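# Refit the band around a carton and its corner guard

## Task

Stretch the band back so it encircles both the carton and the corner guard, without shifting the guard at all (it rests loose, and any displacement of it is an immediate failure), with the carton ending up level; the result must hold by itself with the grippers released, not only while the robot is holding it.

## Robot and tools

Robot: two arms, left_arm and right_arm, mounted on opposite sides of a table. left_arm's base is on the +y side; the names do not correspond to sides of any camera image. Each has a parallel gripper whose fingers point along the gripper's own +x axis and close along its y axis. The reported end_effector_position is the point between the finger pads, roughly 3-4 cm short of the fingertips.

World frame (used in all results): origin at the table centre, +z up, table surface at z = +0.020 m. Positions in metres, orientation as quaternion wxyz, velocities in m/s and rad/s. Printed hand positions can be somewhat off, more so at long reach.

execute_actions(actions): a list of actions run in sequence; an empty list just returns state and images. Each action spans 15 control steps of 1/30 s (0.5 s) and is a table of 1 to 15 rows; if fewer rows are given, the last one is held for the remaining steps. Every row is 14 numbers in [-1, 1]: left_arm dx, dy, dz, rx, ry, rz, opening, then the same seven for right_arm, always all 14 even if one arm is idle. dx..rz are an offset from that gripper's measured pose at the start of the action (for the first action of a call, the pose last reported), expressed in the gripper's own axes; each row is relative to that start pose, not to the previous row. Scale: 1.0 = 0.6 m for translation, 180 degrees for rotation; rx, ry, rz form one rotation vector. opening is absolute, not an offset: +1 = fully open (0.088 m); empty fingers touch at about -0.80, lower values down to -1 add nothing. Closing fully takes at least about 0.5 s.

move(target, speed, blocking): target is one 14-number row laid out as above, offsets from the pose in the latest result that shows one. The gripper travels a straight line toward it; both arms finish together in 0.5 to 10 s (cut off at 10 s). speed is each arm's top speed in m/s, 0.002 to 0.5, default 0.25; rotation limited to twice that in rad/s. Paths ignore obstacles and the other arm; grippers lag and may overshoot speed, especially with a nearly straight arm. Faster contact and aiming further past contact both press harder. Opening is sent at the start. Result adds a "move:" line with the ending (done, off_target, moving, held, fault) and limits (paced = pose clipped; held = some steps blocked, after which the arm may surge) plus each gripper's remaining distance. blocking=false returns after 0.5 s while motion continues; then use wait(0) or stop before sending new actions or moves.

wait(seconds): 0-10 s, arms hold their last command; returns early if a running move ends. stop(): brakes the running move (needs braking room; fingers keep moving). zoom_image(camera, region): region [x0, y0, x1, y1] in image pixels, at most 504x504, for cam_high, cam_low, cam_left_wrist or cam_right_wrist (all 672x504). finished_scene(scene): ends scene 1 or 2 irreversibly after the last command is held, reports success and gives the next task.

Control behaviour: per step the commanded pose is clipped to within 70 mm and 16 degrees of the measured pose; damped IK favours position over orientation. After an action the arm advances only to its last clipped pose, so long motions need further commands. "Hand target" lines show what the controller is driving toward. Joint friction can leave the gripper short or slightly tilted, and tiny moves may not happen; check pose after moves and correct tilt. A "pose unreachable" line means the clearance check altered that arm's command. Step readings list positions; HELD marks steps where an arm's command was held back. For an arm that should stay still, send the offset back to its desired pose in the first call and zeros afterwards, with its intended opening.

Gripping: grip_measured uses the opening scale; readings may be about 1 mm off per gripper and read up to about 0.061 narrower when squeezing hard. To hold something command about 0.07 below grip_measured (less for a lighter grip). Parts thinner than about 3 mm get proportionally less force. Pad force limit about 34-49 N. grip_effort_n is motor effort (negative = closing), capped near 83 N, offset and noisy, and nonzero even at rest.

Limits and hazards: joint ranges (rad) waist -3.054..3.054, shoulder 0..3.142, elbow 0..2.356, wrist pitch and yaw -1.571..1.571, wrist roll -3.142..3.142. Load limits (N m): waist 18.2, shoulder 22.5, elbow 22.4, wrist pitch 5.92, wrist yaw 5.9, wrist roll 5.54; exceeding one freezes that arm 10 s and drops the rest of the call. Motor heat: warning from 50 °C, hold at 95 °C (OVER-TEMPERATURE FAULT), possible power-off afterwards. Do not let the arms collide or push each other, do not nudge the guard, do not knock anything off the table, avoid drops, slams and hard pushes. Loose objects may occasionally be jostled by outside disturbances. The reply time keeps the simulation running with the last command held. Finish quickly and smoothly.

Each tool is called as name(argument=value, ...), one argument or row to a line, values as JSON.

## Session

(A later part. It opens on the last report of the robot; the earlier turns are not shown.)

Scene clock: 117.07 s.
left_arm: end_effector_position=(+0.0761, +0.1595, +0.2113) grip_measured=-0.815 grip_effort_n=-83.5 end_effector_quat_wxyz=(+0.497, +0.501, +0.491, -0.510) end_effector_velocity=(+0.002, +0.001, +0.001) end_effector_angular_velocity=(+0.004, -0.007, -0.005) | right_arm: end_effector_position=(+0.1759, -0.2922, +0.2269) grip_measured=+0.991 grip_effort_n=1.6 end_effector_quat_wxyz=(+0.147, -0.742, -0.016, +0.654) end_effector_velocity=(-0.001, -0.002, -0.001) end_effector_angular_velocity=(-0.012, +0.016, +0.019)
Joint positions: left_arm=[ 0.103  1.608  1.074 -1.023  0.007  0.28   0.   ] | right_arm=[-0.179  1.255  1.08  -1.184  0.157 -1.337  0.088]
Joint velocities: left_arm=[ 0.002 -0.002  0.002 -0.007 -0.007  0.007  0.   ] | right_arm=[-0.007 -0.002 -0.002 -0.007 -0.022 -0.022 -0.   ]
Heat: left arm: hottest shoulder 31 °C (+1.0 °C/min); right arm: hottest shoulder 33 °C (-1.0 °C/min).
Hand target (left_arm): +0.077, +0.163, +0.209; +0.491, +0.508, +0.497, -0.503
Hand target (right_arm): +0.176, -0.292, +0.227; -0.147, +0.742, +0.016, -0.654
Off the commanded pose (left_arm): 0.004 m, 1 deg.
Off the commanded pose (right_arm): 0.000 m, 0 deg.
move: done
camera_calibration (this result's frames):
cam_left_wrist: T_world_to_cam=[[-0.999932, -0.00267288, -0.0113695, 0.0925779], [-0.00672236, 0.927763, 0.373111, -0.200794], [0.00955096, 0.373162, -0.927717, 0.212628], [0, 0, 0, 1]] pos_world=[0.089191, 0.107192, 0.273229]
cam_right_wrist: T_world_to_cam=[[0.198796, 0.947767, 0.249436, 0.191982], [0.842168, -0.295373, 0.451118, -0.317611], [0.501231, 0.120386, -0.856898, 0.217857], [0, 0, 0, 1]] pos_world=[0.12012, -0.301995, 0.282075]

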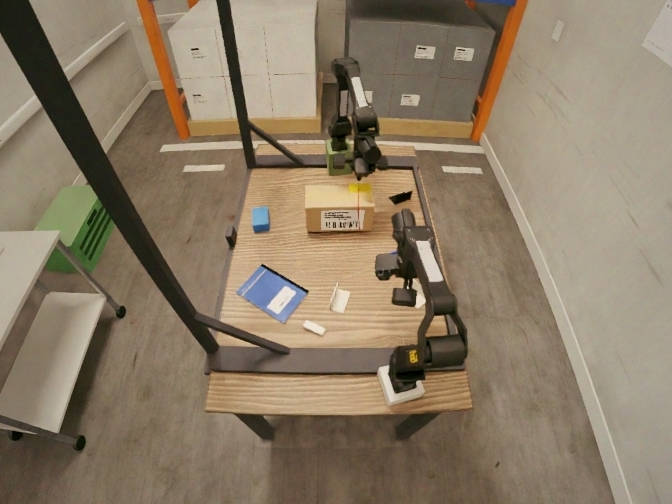

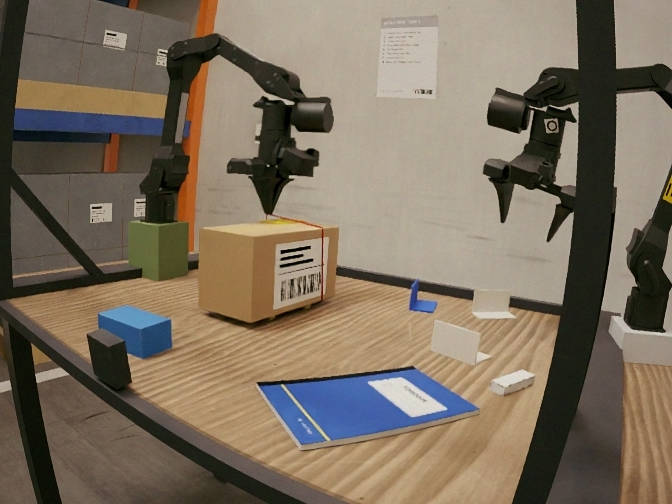

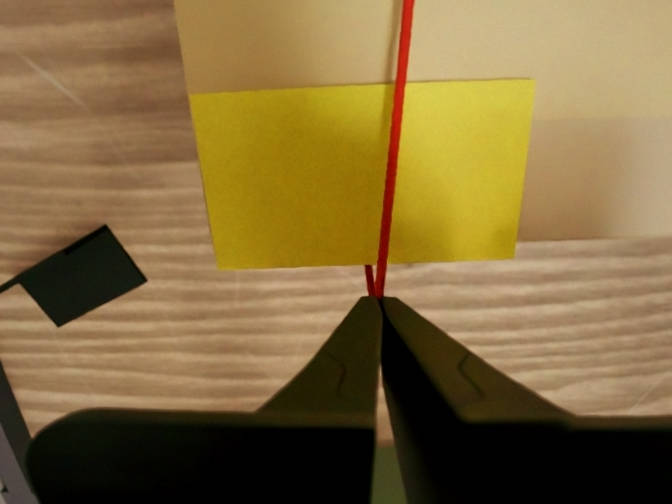

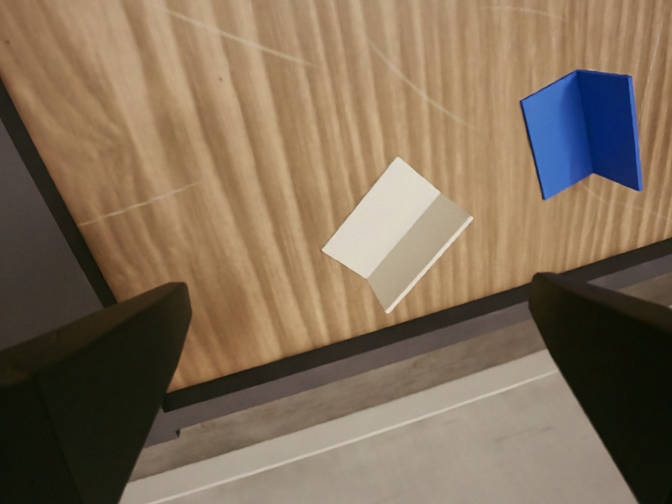

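move(
  target=[0.02,0.002,-0.01,0,0.01,0,-1,0,0,0,0,0,0,1],
  speed=0.02,
)

zoom_image(
  camera="cam_low",
  region=[200,150,340,250],
)

Scene clock: 124.00 s.
left_arm: end_effector_position=(+0.0764, +0.1582, +0.2062) grip_measured=-0.815 grip_effort_n=-83.5 end_effector_quat_wxyz=(+0.499, +0.500, +0.490, -0.511) end_effector_velocity=(-0.001, +0.002, -0.000) end_effector_angular_velocity=(+0.009, -0.005, +0.000) | right_arm: end_effector_position=(+0.1759, -0.2922, +0.2269) grip_measured=+0.991 grip_effort_n=2.1 end_effector_quat_wxyz=(+0.147, -0.742, -0.016, +0.654) end_effector_velocity=(-0.000, -0.002, -0.002) end_effector_angular_velocity=(-0.016, +0.002, +0.020)
Joint positions: left_arm=[ 0.103  1.614  1.059 -0.997  0.007  0.28   0.   ] | right_arm=[-0.179  1.255  1.08  -1.184  0.157 -1.337  0.088]
Joint velocities: left_arm=[-0.007 -0.002 -0.002 -0.007 -0.007 -0.007  0.   ] | right_arm=[-0.002  0.002 -0.002 -0.007 -0.007 -0.022  0.   ]
Heat: left arm: hottest shoulder 31 °C (+1.0 °C/min); right arm: hottest shoulder 33 °C (-1.0 °C/min).
Hand target (left_arm): +0.077, +0.165, +0.199; +0.489, +0.509, +0.499, -0.503
Hand target (right_arm): +0.176, -0.292, +0.227; -0.147, +0.742, +0.016, -0.654
Off the commanded pose (left_arm): 0.010 m, 2 deg.
Off the commanded pose (right_arm): 0.000 m, 0 deg.
move: off_target (left_arm)
camera_calibration (this result's frames):
cam_left_wrist: T_world_to_cam=[[-0.999914, -0.00273979, -0.0128082, 0.0931455], [-0.00726101, 0.929813, 0.36796, -0.196972], [0.0109011, 0.368022, -0.929753, 0.209488], [0, 0, 0, 1]] pos_world=[0.0894236, 0.106306, 0.268442]
cam_right_wrist: T_world_to_cam=[[0.198796, 0.947767, 0.249436, 0.191982], [0.842168, -0.295373, 0.451118, -0.317611], [0.501231, 0.120386, -0.856898, 0.217857], [0, 0, 0, 1]] pos_world=[0.12012, -0.301995, 0.282075]

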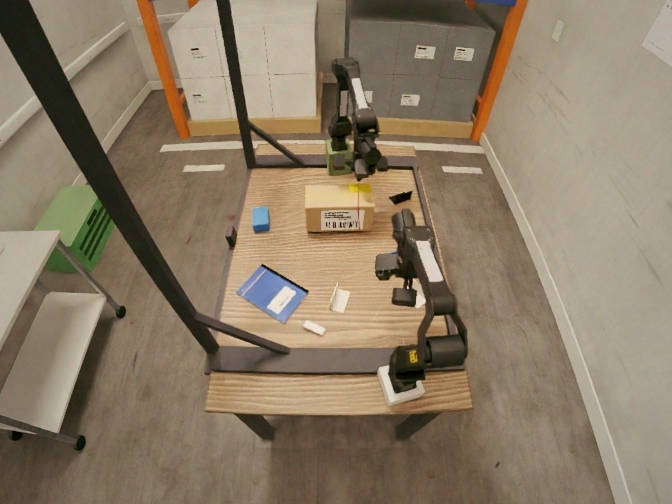

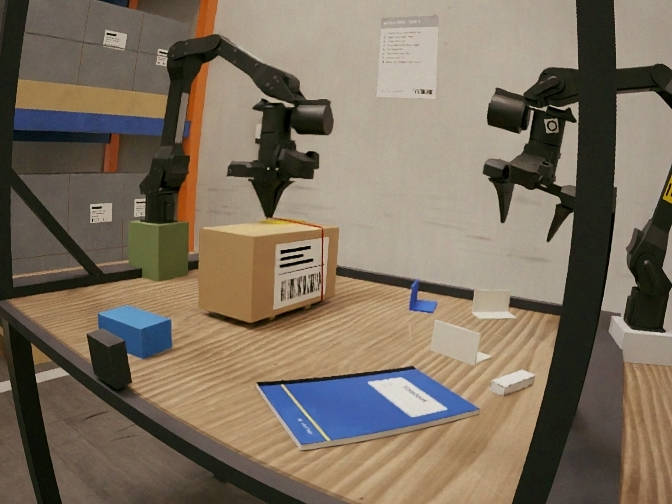

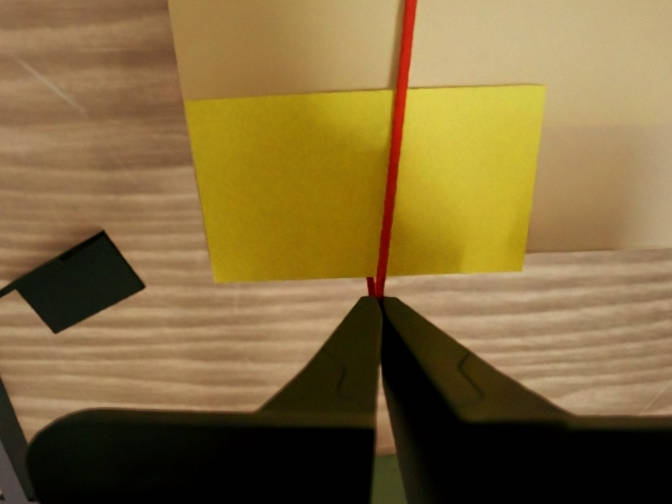

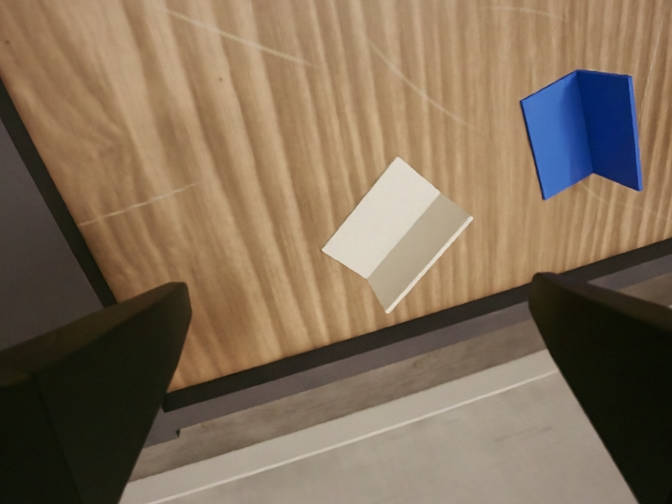

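Region (200, 150, 340, 250) of cam_low's 672x504 image, scaled by 3.600, with more detail than that image has; it fills the top 360 rows of this view, and the rest is white.

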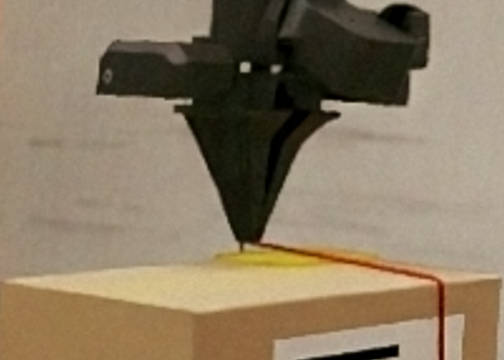

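execute_actions(
  actions=[
    [[0,0,-0.005,0,0,0,-0.72,0,0,0,0,0,0,1]],
    [[0,0,0,0,0,0,-0.55,0,0,0,0,0,0,1]],
    [[-0.1,0,-0.08,0,-0.12,0,-0.55,0,0,0,0,0,0,1]],
    [[-0.06,0,-0.05,0,-0.1,0,-0.55,0,0,0,0,0,0,1]],
    [[0,0,0,0,0,0,-0.55,0,0,0,0,0,0,1]],
  ],
)

zoom_image(
  camera="cam_high",
  region=[290,140,410,250],
)

zoom_image(
  camera="cam_low",
  region=[190,180,350,340],
)

Scene clock: 132.30 s.
left_arm: end_effector_position=(+0.0798, +0.2455, +0.2917) grip_measured=-0.553 grip_effort_n=17.0 end_effector_quat_wxyz=(+0.640, +0.303, +0.290, -0.644) end_effector_velocity=(-0.003, +0.001, -0.003) end_effector_angular_velocity=(+0.005, +0.017, -0.001) | right_arm: end_effector_position=(+0.1759, -0.2922, +0.2269) grip_measured=+0.991 grip_effort_n=1.2 end_effector_quat_wxyz=(+0.147, -0.742, -0.016, +0.654) end_effector_velocity=(-0.000, -0.003, -0.001) end_effector_angular_velocity=(-0.009, +0.005, +0.006)
Joint positions: left_arm=[ 0.566  0.737  0.684 -0.948  0.439  0.608  0.012] | right_arm=[-0.179  1.255  1.08  -1.184  0.157 -1.337  0.088]
Joint velocities: left_arm=[-0.002 -0.002 -0.007 -0.007  0.007 -0.007 -0.   ] | right_arm=[-0.002 -0.007 -0.007 -0.007 -0.007 -0.007  0.   ]
Heat: left arm: hottest shoulder 31 °C (+0.0 °C/min); right arm: hottest shoulder 32 °C (-1.0 °C/min).
Hand target (left_arm): +0.080, +0.245, +0.292; +0.640, +0.304, +0.290, -0.644
Hand target (right_arm): +0.176, -0.292, +0.227; -0.147, +0.742, +0.016, -0.654
Off the commanded pose (left_arm): 0.000 m, 0 deg.
Off the commanded pose (right_arm): 0.000 m, 0 deg.
Step readings (end_effector_position; steps 1 to 15: 1st action; 16 to 30: 2nd action; 31 to 45: 3rd action; 46 to 60: 4th action; 61 to 75: 5th action):
0: left_arm (+0.0764, +0.1582, +0.2062) | right_arm (+0.1759, -0.2922, +0.2269)
1: left_arm (+0.0765, +0.1580, +0.2062) | right_arm (+0.1759, -0.2922, +0.2269)
2: left_arm (+0.0766, +0.1575, +0.2062) | right_arm (+0.1759, -0.2922, +0.2269)
4: left_arm (+0.0768, +0.1569, +0.2062) | right_arm (+0.1759, -0.2922, +0.2269)
8: left_arm (+0.0763, +0.1591, +0.2055) | right_arm (+0.1759, -0.2922, +0.2269)
15: left_arm (+0.0763, +0.1593, +0.2054) | right_arm (+0.1759, -0.2922, +0.2269)
16: left_arm (+0.0763, +0.1593, +0.2054) | right_arm (+0.1759, -0.2922, +0.2269)
17: left_arm (+0.0763, +0.1593, +0.2054) | right_arm (+0.1759, -0.2922, +0.2269)
19: left_arm (+0.0763, +0.1593, +0.2054) | right_arm (+0.1759, -0.2922, +0.2269)
23: left_arm (+0.0763, +0.1593, +0.2054) | right_arm (+0.1759, -0.2922, +0.2269)
30: left_arm (+0.0763, +0.1593, +0.2054) | right_arm (+0.1759, -0.2922, +0.2269)
31: left_arm (+0.0759, +0.1595, +0.2090) | right_arm (+0.1759, -0.2922, +0.2269)
32: left_arm (+0.0752, +0.1672, +0.2124) | right_arm (+0.1759, -0.2922, +0.2269)
34: left_arm (+0.0749, +0.1900, +0.2298) | right_arm (+0.1759, -0.2922, +0.2269)
38: left_arm (+0.0786, +0.1989, +0.2655) | right_arm (+0.1759, -0.2922, +0.2269)
45: left_arm (+0.0779, +0.2054, +0.2663) | right_arm (+0.1759, -0.2922, +0.2269)
46: left_arm (+0.0770, +0.2064, +0.2689) | right_arm (+0.1759, -0.2922, +0.2269)
47: left_arm (+0.0779, +0.2134, +0.2698) | right_arm (+0.1759, -0.2922, +0.2269)
49: left_arm (+0.0771, +0.2317, +0.2767) | right_arm (+0.1759, -0.2922, +0.2269)
53: left_arm (+0.0795, +0.2409, +0.2926) | right_arm (+0.1759, -0.2922, +0.2269)
60: left_arm (+0.0798, +0.2455, +0.2916) | right_arm (+0.1759, -0.2922, +0.2269)
61: left_arm (+0.0798, +0.2455, +0.2917) | right_arm (+0.1759, -0.2922, +0.2269)
62: left_arm (+0.0798, +0.2455, +0.2917) | right_arm (+0.1759, -0.2922, +0.2269)
64: left_arm (+0.0798, +0.2455, +0.2917) | right_arm (+0.1759, -0.2922, +0.2269)
68: left_arm (+0.0798, +0.2455, +0.2917) | right_arm (+0.1759, -0.2922, +0.2269)
75: end_effector_position above
camera_calibration (this result's frames):
cam_left_wrist: T_world_to_cam=[[-0.999822, -0.0160406, -0.00989114, 0.100219], [-0.0122865, 0.952829, -0.303257, -0.119018], [0.014289, -0.303082, -0.952857, 0.428028], [0, 0, 0, 1]] pos_world=[0.0926232, 0.244739, 0.372748]
cam_right_wrist: T_world_to_cam=[[0.198796, 0.947767, 0.249436, 0.191982], [0.842168, -0.295373, 0.451118, -0.317611], [0.501231, 0.120386, -0.856898, 0.217857], [0, 0, 0, 1]] pos_world=[0.12012, -0.301995, 0.282075]

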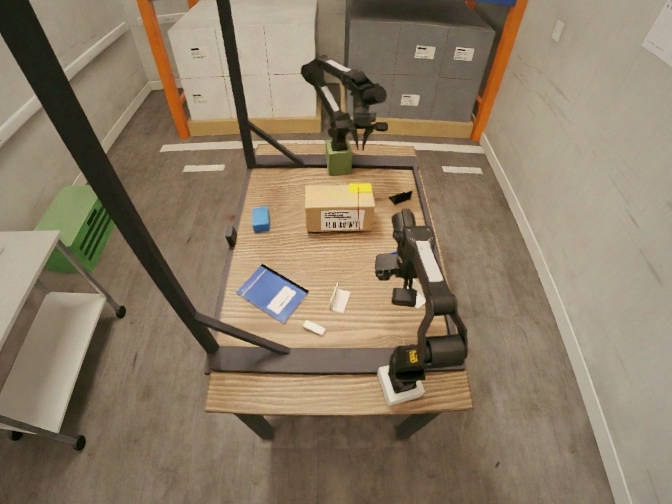

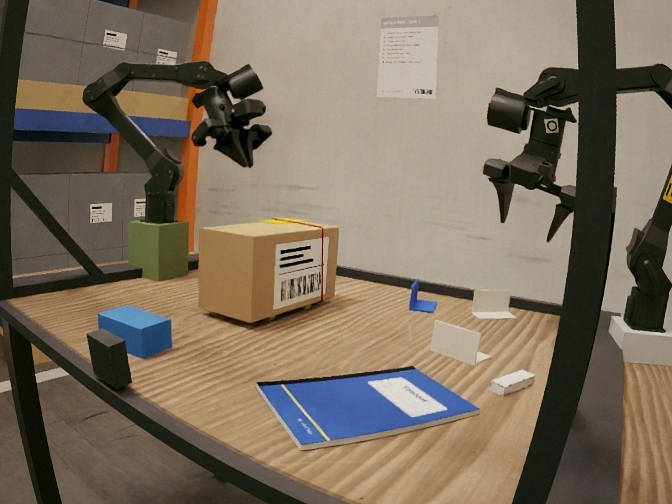

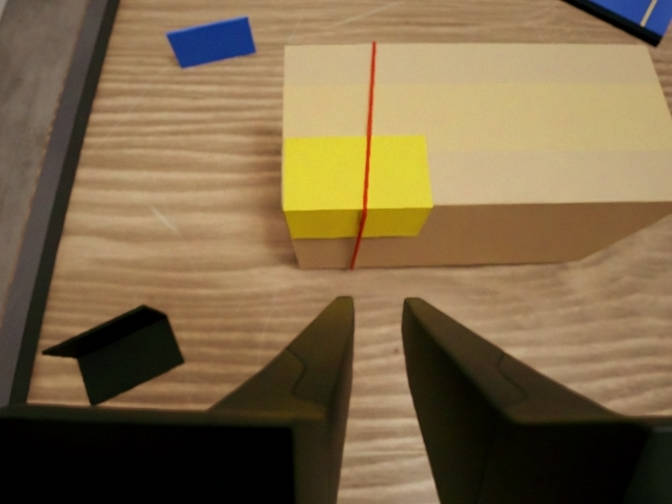

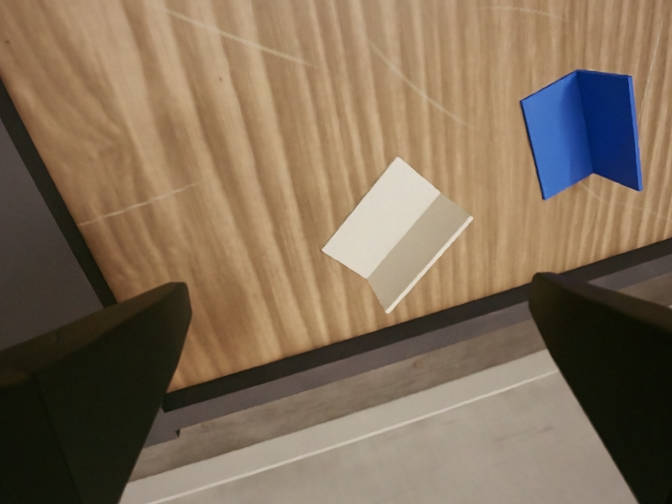

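Region (290, 140, 410, 250) of cam_high's 672x504 image, scaled by 4.200, with more detail than that image has; it fills the top 462 rows of this view, and the rest is white.

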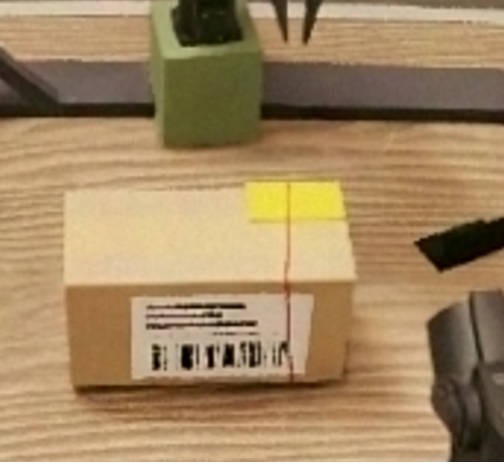

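Region (190, 180, 350, 340) of cam_low's 672x504 image, scaled by 3.150, with more detail than that image has.

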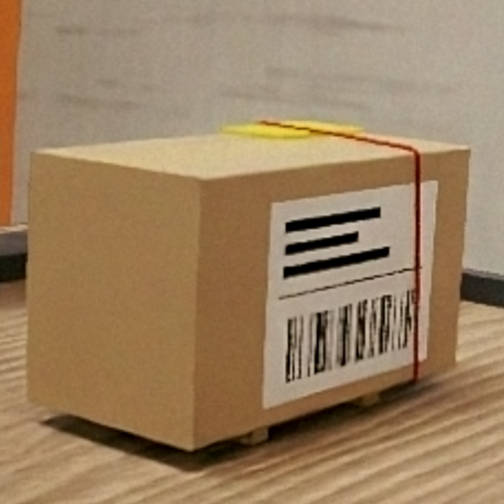

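zoom_image(
  camera="cam_left_wrist",
  region=[260,20,460,290],
)

Region (260, 20, 460, 290) of cam_left_wrist's 672x504 image, scaled by 1.867, with more detail than that image has; it fills the left 373 columns of this view, and the rest is white.

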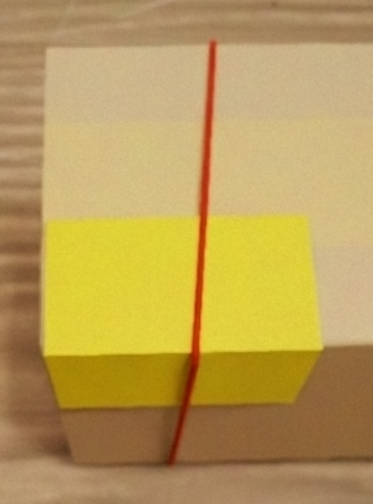

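move(
  target=[0.288,-0.019,0.205,0,0.225,0,-0.45,0,0,0,0,0,0,1],
  speed=0.2,
)

Scene clock: 148.23 s.
left_arm: end_effector_position=(+0.0679, +0.0413, +0.2414) grip_measured=-0.453 grip_effort_n=16.5 end_effector_quat_wxyz=(+0.500, +0.502, +0.493, -0.506) end_effector_velocity=(+0.000, -0.001, -0.003) end_effector_angular_velocity=(+0.004, -0.007, +0.005) | right_arm: end_effector_position=(+0.1759, -0.2922, +0.2269) grip_measured=+0.991 grip_effort_n=1.6 end_effector_quat_wxyz=(+0.147, -0.742, -0.016, +0.654) end_effector_velocity=(-0.002, -0.002, -0.001) end_effector_angular_velocity=(-0.007, +0.008, -0.003)
Joint positions: left_arm=[ 0.002  2.018  1.71  -1.251 -0.001  0.171  0.017] | right_arm=[-0.179  1.255  1.08  -1.184  0.157 -1.337  0.088]
Joint velocities: left_arm=[-0.002  0.007 -0.002  0.007 -0.007 -0.007 -0.   ] | right_arm=[ 0.002 -0.002 -0.002 -0.007 -0.007  0.007 -0.   ]
Heat: left arm: hottest elbow 31 °C (-1.0 °C/min); right arm: hottest shoulder 32 °C (-1.0 °C/min).
Hand target (left_arm): +0.068, +0.040, +0.236; +0.497, +0.505, +0.497, -0.501
Hand target (right_arm): +0.176, -0.292, +0.227; -0.147, +0.742, +0.016, -0.654
Off the commanded pose (left_arm): 0.003 m, 1 deg.
Off the commanded pose (right_arm): 0.000 m, 0 deg.
move: done
camera_calibration (this result's frames):
cam_left_wrist: T_world_to_cam=[[-0.999786, -0.0111011, -0.0174719, 0.0861861], [-0.0168625, 0.926321, 0.376357, -0.102459], [0.0120067, 0.376571, -0.92631, 0.284069], [0, 0, 0, 1]] pos_world=[0.0810292, -0.0111054, 0.303203]
cam_right_wrist: T_world_to_cam=[[0.198796, 0.947767, 0.249436, 0.191982], [0.842168, -0.295373, 0.451118, -0.317611], [0.501231, 0.120386, -0.856898, 0.217857], [0, 0, 0, 1]] pos_world=[0.12012, -0.301995, 0.282075]

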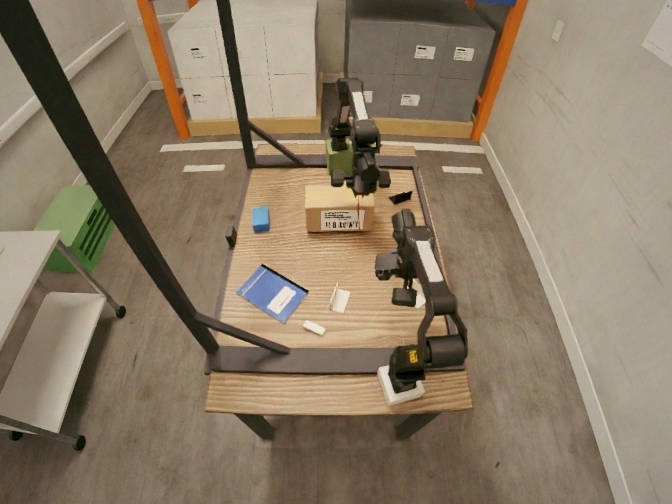

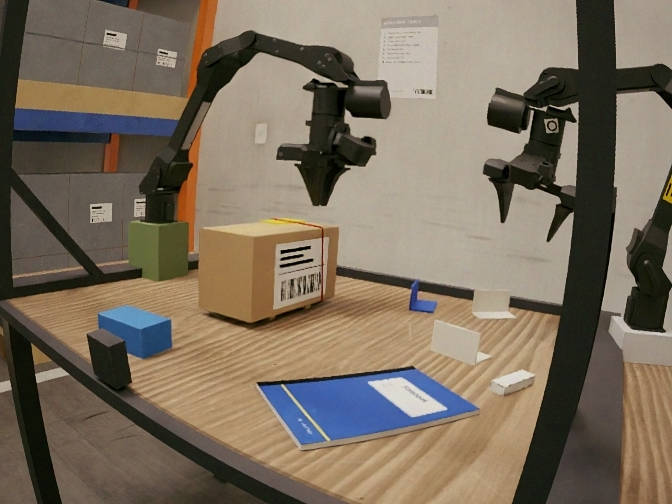

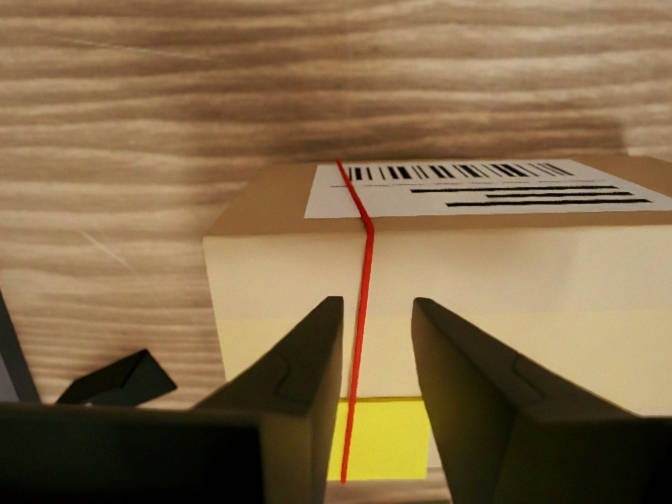

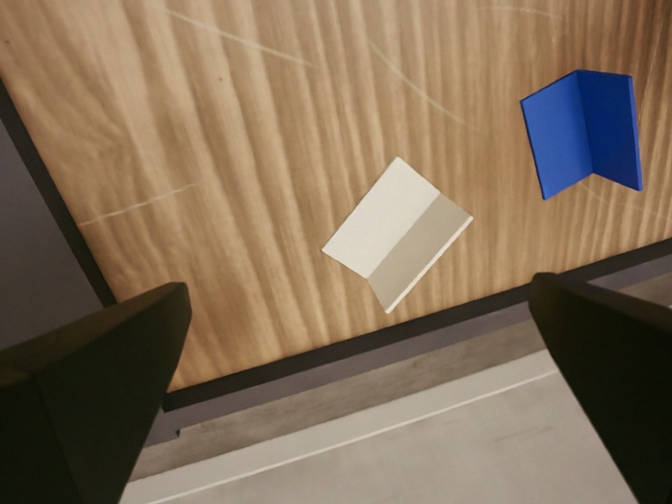

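move(
  target=[0.055,0,-0.03,0,0.005,0,-0.45,0,0,0,0,0,0,1],
  speed=0.05,
)

zoom_image(
  camera="cam_low",
  region=[240,150,380,250],
)

Scene clock: 161.07 s.
left_arm: end_effector_position=(+0.0670, +0.0571, +0.2049) grip_measured=-0.453 grip_effort_n=16.5 end_effector_quat_wxyz=(+0.493, +0.506, +0.501, -0.500) end_effector_velocity=(-0.003, +0.004, +0.001) end_effector_angular_velocity=(+0.006, +0.008, +0.020) | right_arm: end_effector_position=(+0.1759, -0.2922, +0.2269) grip_measured=+0.991 grip_effort_n=1.2 end_effector_quat_wxyz=(+0.147, -0.742, -0.016, +0.654) end_effector_velocity=(-0.000, -0.002, -0.001) end_effector_angular_velocity=(-0.009, +0.005, +0.006)
Joint positions: left_arm=[ 0.006  1.999  1.535 -1.121 -0.001  0.172  0.017] | right_arm=[-0.179  1.255  1.08  -1.184  0.157 -1.337  0.088]
Joint velocities: left_arm=[-0.002 -0.012 -0.012 -0.007  0.007 -0.022 -0.   ] | right_arm=[-0.002 -0.002 -0.002 -0.007 -0.007 -0.007 -0.   ]
Heat: left arm: hottest shoulder 31 °C (-1.0 °C/min); right arm: hottest shoulder 32 °C (-1.0 °C/min).
Hand target (left_arm): +0.068, +0.059, +0.208; +0.496, +0.506, +0.497, -0.502
Hand target (right_arm): +0.176, -0.292, +0.227; -0.147, +0.742, +0.016, -0.654
Off the commanded pose (left_arm): 0.004 m, 1 deg.
Off the commanded pose (right_arm): 0.000 m, 0 deg.
move: done
camera_calibration (this result's frames):
cam_left_wrist: T_world_to_cam=[[-0.999809, -0.0137683, -0.0138771, 0.084241], [-0.0181628, 0.916774, 0.398993, -0.107377], [0.00722866, 0.399169, -0.916849, 0.241387], [0, 0, 0, 1]] pos_world=[0.0805297, 0.00324616, 0.265328]
cam_right_wrist: T_world_to_cam=[[0.198796, 0.947767, 0.249436, 0.191982], [0.842168, -0.295373, 0.451118, -0.317611], [0.501231, 0.120386, -0.856898, 0.217857], [0, 0, 0, 1]] pos_world=[0.12012, -0.301995, 0.282075]

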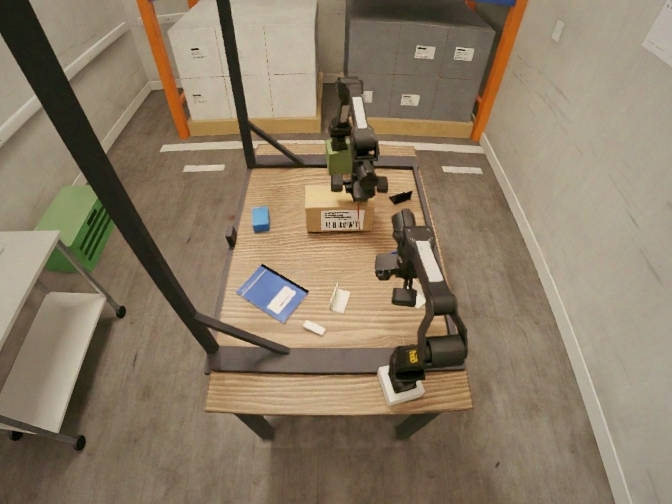

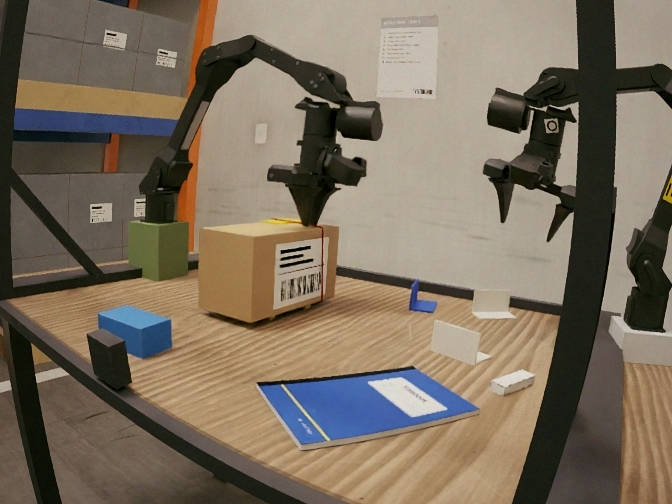

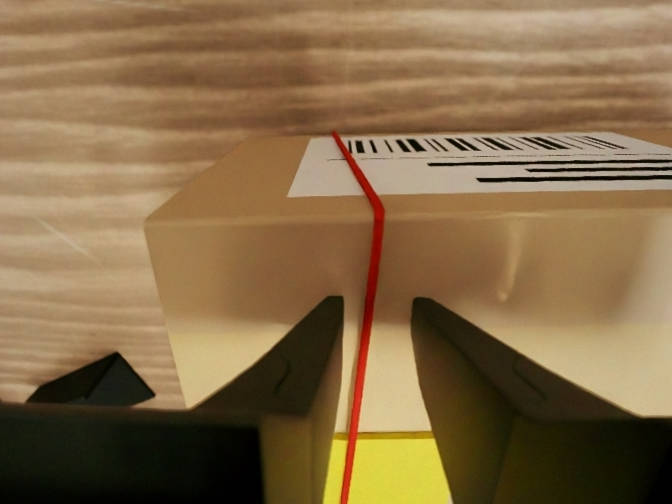

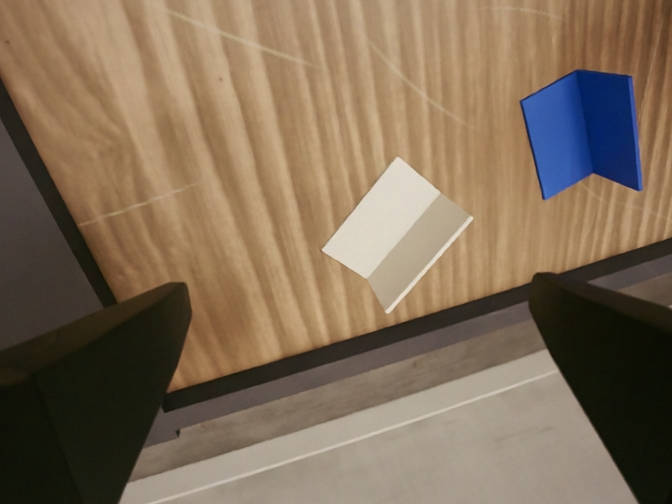

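Region (240, 150, 380, 250) of cam_low's 672x504 image, scaled by 3.600, with more detail than that image has; it fills the top 360 rows of this view, and the rest is white.

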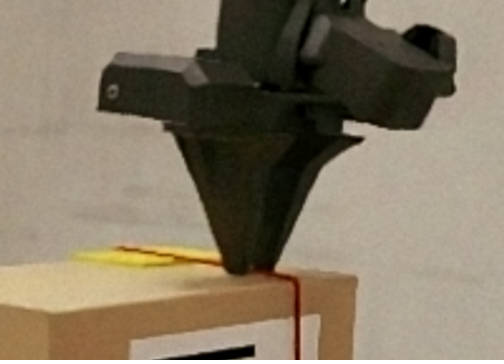

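move(
  target=[0.02,0,0.008,0,0,0,-0.45,0,0,0,0,0,0,1],
  speed=0.03,
)

zoom_image(
  camera="cam_low",
  region=[240,150,380,250],
)

Scene clock: 165.90 s.
left_arm: end_effector_position=(+0.0679, +0.0514, +0.2038) grip_measured=-0.453 grip_effort_n=16.5 end_effector_quat_wxyz=(+0.500, +0.501, +0.494, -0.505) end_effector_velocity=(-0.002, -0.001, -0.001) end_effector_angular_velocity=(-0.004, +0.007, +0.005) | right_arm: end_effector_position=(+0.1759, -0.2922, +0.2269) grip_measured=+0.991 grip_effort_n=2.1 end_effector_quat_wxyz=(+0.147, -0.742, -0.016, +0.654) end_effector_velocity=(-0.000, -0.002, +0.000) end_effector_angular_velocity=(-0.004, +0.005, +0.006)
Joint positions: left_arm=[ 0.006  2.001  1.534 -1.093 -0.001  0.172  0.017] | right_arm=[-0.179  1.255  1.08  -1.184  0.157 -1.337  0.088]
Joint velocities: left_arm=[-0.002  0.002 -0.002  0.007  0.007 -0.007  0.   ] | right_arm=[-0.002 -0.007 -0.002 -0.007 -0.007 -0.007 -0.   ]
Heat: left arm: hottest shoulder 33 °C (+2.0 °C/min); right arm: hottest shoulder 32 °C (-1.0 °C/min).
Hand target (left_arm): +0.067, +0.053, +0.193; +0.493, +0.506, +0.501, -0.500
Hand target (right_arm): +0.176, -0.292, +0.227; -0.147, +0.742, +0.016, -0.654
Off the commanded pose (left_arm): 0.011 m, 1 deg.
Off the commanded pose (right_arm): 0.000 m, 0 deg.
move: off_target (left_arm)
camera_calibration (this result's frames):
cam_left_wrist: T_world_to_cam=[[-0.999752, -0.0137708, -0.0174885, 0.0857978], [-0.0193423, 0.926272, 0.37636, -0.097498], [0.0110163, 0.376605, -0.926308, 0.245472], [0, 0, 0, 1]] pos_world=[0.0811865, -0.000954883, 0.265578]
cam_right_wrist: T_world_to_cam=[[0.198796, 0.947767, 0.249436, 0.191982], [0.842168, -0.295373, 0.451118, -0.317611], [0.501231, 0.120386, -0.856898, 0.217857], [0, 0, 0, 1]] pos_world=[0.12012, -0.301995, 0.282075]

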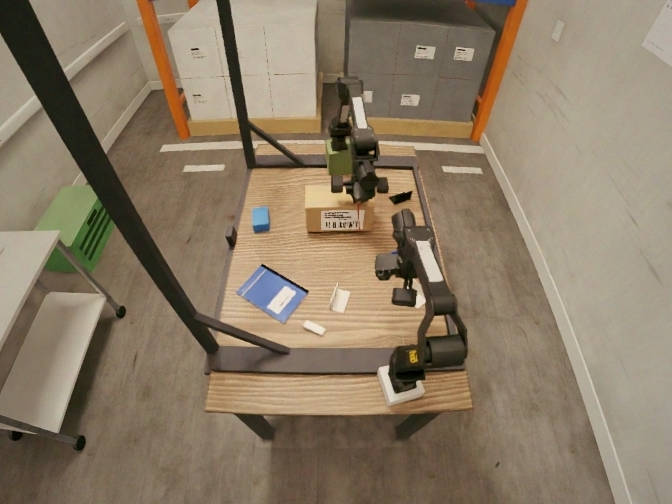

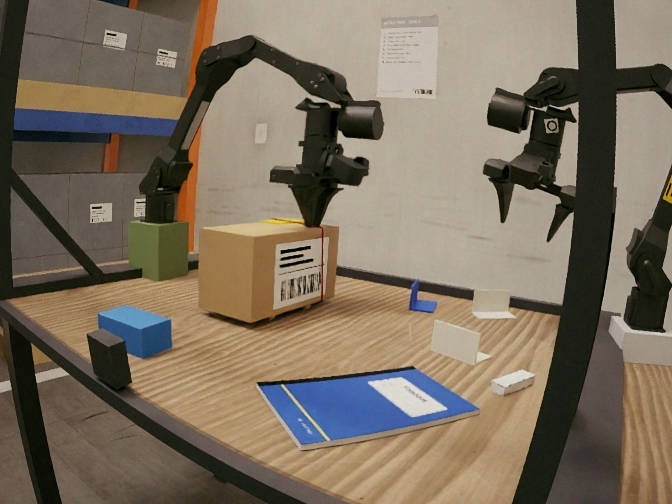

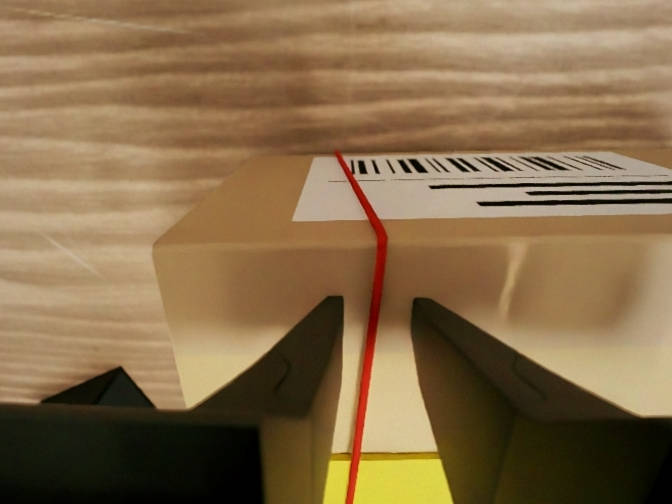

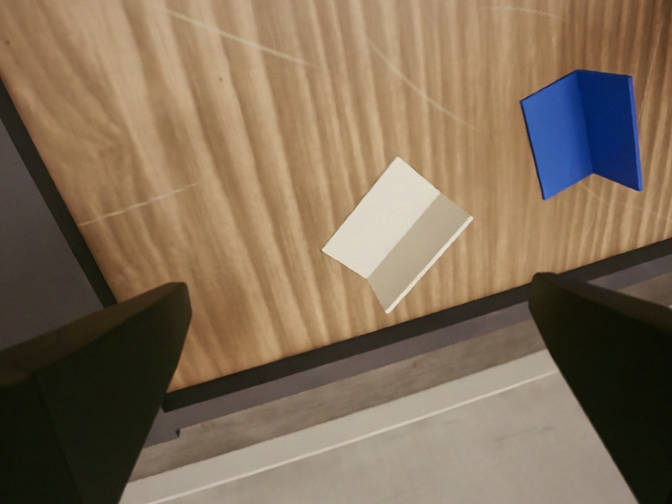

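Region (240, 150, 380, 250) of cam_low's 672x504 image, scaled by 3.600, with more detail than that image has; it fills the top 360 rows of this view, and the rest is white.

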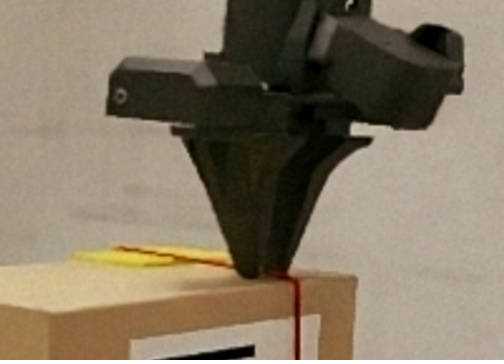

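execute_actions(
  actions=[
    [[0.008,0,0,0,0,0,-1,0,0,0,0,0,0,1]],
    [[0.005,0,0,0,0,0,-1,0,0,0,0,0,0,1]],
    [[-0.025,0,0,0,0,0,-1,0,0,0,0,0,0,1]],
    [[-0.012,0,0,0,0,0,-1,0,0,0,0,0,0,1]],
  ],
)

zoom_image(
  camera="cam_low",
  region=[240,150,380,250],
)

Scene clock: 172.03 s.
left_arm: end_effector_position=(+0.0677, +0.0507, +0.2148) grip_measured=-0.815 grip_effort_n=-83.5 end_effector_quat_wxyz=(+0.498, +0.502, +0.496, -0.504) end_effector_velocity=(+0.002, +0.003, +0.000) end_effector_angular_velocity=(+0.011, -0.021, -0.010) | right_arm: end_effector_position=(+0.1759, -0.2922, +0.2269) grip_measured=+0.991 grip_effort_n=1.6 end_effector_quat_wxyz=(+0.147, -0.742, -0.016, +0.654) end_effector_velocity=(+0.002, +0.001, -0.001) end_effector_angular_velocity=(-0.000, -0.012, +0.017)
Joint positions: left_arm=[ 0.005  2.001  1.579 -1.144 -0.     0.172  0.   ] | right_arm=[-0.179  1.255  1.08  -1.184  0.157 -1.337  0.088]
Joint velocities: left_arm=[-0.002 -0.002 -0.002 -0.007 -0.022  0.007  0.   ] | right_arm=[-0.002  0.002 -0.002  0.007  0.007 -0.022 -0.   ]
Heat: left arm: hottest shoulder 34 °C (+3.0 °C/min); right arm: hottest shoulder 32 °C (-1.0 °C/min).
Hand target (left_arm): +0.068, +0.050, +0.219; +0.500, +0.501, +0.494, -0.505
Hand target (right_arm): +0.176, -0.292, +0.227; -0.147, +0.742, +0.016, -0.654
Off the commanded pose (left_arm): 0.004 m, 0 deg.
Off the commanded pose (right_arm): 0.000 m, 0 deg.
Step readings (end_effector_position; steps 1 to 15: 1st action; 16 to 30: 2nd action; 31 to 45: 3rd action; 46 to 60: 4th action):
0: left_arm (+0.0679, +0.0514, +0.2038) | right_arm (+0.1759, -0.2922, +0.2269)
1: left_arm (+0.0679, +0.0512, +0.2037) | right_arm (+0.1759, -0.2922, +0.2269)
2: left_arm (+0.0680, +0.0502, +0.2036) | right_arm (+0.1759, -0.2922, +0.2269)
4: left_arm (+0.0680, +0.0491, +0.2036) | right_arm (+0.1759, -0.2922, +0.2269)
8: left_arm (+0.0680, +0.0489, +0.2036) | right_arm (+0.1759, -0.2922, +0.2269)
15: left_arm (+0.0680, +0.0489, +0.2036) | right_arm (+0.1759, -0.2922, +0.2269)
16: left_arm (+0.0680, +0.0489, +0.2036) | right_arm (+0.1759, -0.2922, +0.2269)
17: left_arm (+0.0680, +0.0489, +0.2036) | right_arm (+0.1759, -0.2922, +0.2269)
19: left_arm (+0.0680, +0.0488, +0.2036) | right_arm (+0.1759, -0.2922, +0.2269)
23: left_arm (+0.0680, +0.0488, +0.2036) | right_arm (+0.1759, -0.2922, +0.2269)
30: left_arm (+0.0680, +0.0488, +0.2036) | right_arm (+0.1759, -0.2922, +0.2269)
31: left_arm (+0.0680, +0.0488, +0.2044) | right_arm (+0.1759, -0.2922, +0.2269)
32: left_arm (+0.0680, +0.0489, +0.2061) | right_arm (+0.1759, -0.2922, +0.2269)
34: left_arm (+0.0678, +0.0500, +0.2085) | right_arm (+0.1759, -0.2922, +0.2269)
38: left_arm (+0.0679, +0.0498, +0.2112) | right_arm (+0.1759, -0.2922, +0.2269)
45: left_arm (+0.0678, +0.0501, +0.2118) | right_arm (+0.1759, -0.2922, +0.2269)
46: left_arm (+0.0678, +0.0503, +0.2121) | right_arm (+0.1759, -0.2922, +0.2269)
47: left_arm (+0.0678, +0.0506, +0.2128) | right_arm (+0.1759, -0.2922, +0.2269)
49: left_arm (+0.0678, +0.0506, +0.2138) | right_arm (+0.1759, -0.2922, +0.2269)
53: left_arm (+0.0678, +0.0506, +0.2146) | right_arm (+0.1759, -0.2922, +0.2269)
60: end_effector_position above
camera_calibration (this result's frames):
cam_left_wrist: T_world_to_cam=[[-0.999789, -0.0132671, -0.0156776, 0.0854248], [-0.0182605, 0.923608, 0.382902, -0.102303], [0.00939998, 0.383108, -0.923656, 0.255161], [0, 0, 0, 1]] pos_world=[0.0811401, -0.00213277, 0.276193]
cam_right_wrist: T_world_to_cam=[[0.198796, 0.947767, 0.249436, 0.191982], [0.842168, -0.295373, 0.451118, -0.317611], [0.501231, 0.120386, -0.856898, 0.217857], [0, 0, 0, 1]] pos_world=[0.12012, -0.301995, 0.282075]

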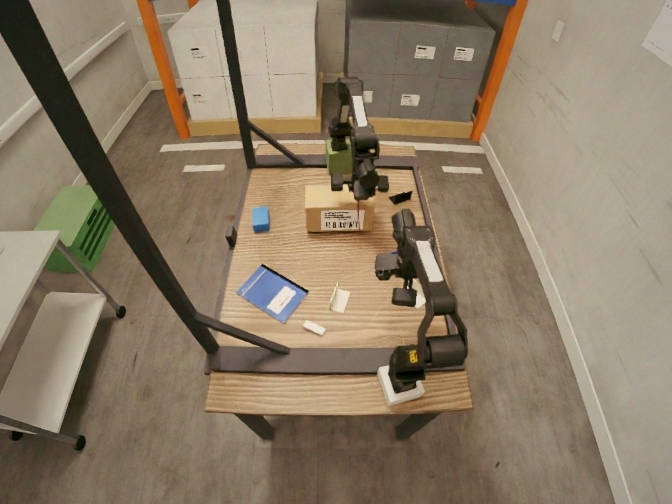

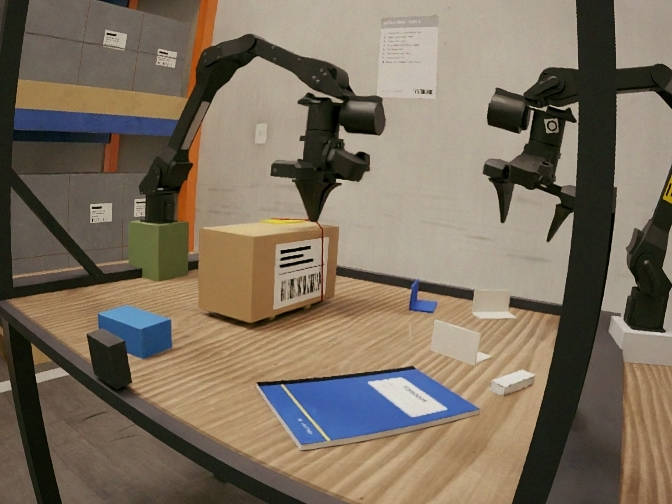

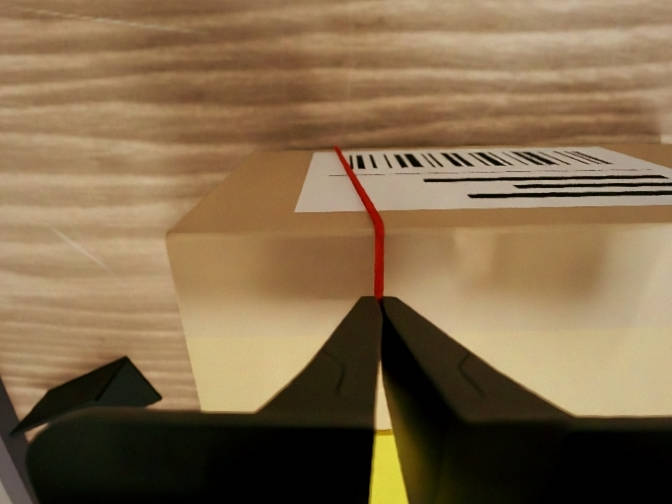

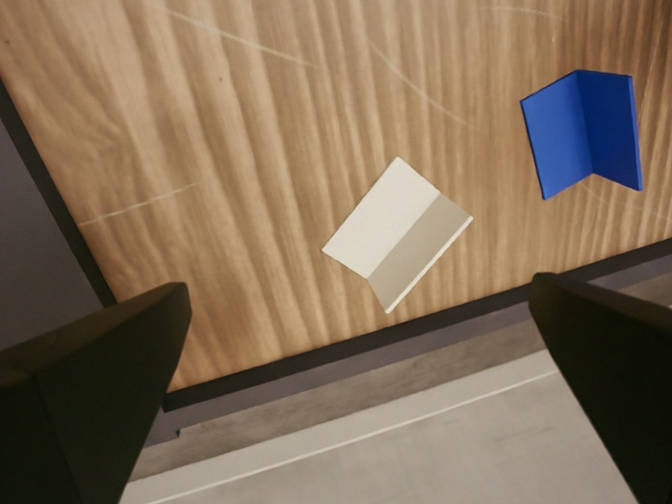

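Region (240, 150, 380, 250) of cam_low's 672x504 image, scaled by 3.600, with more detail than that image has; it fills the top 360 rows of this view, and the rest is white.

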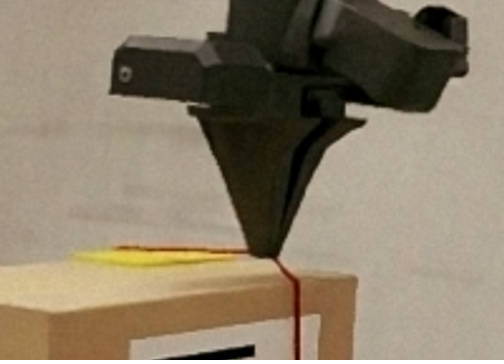

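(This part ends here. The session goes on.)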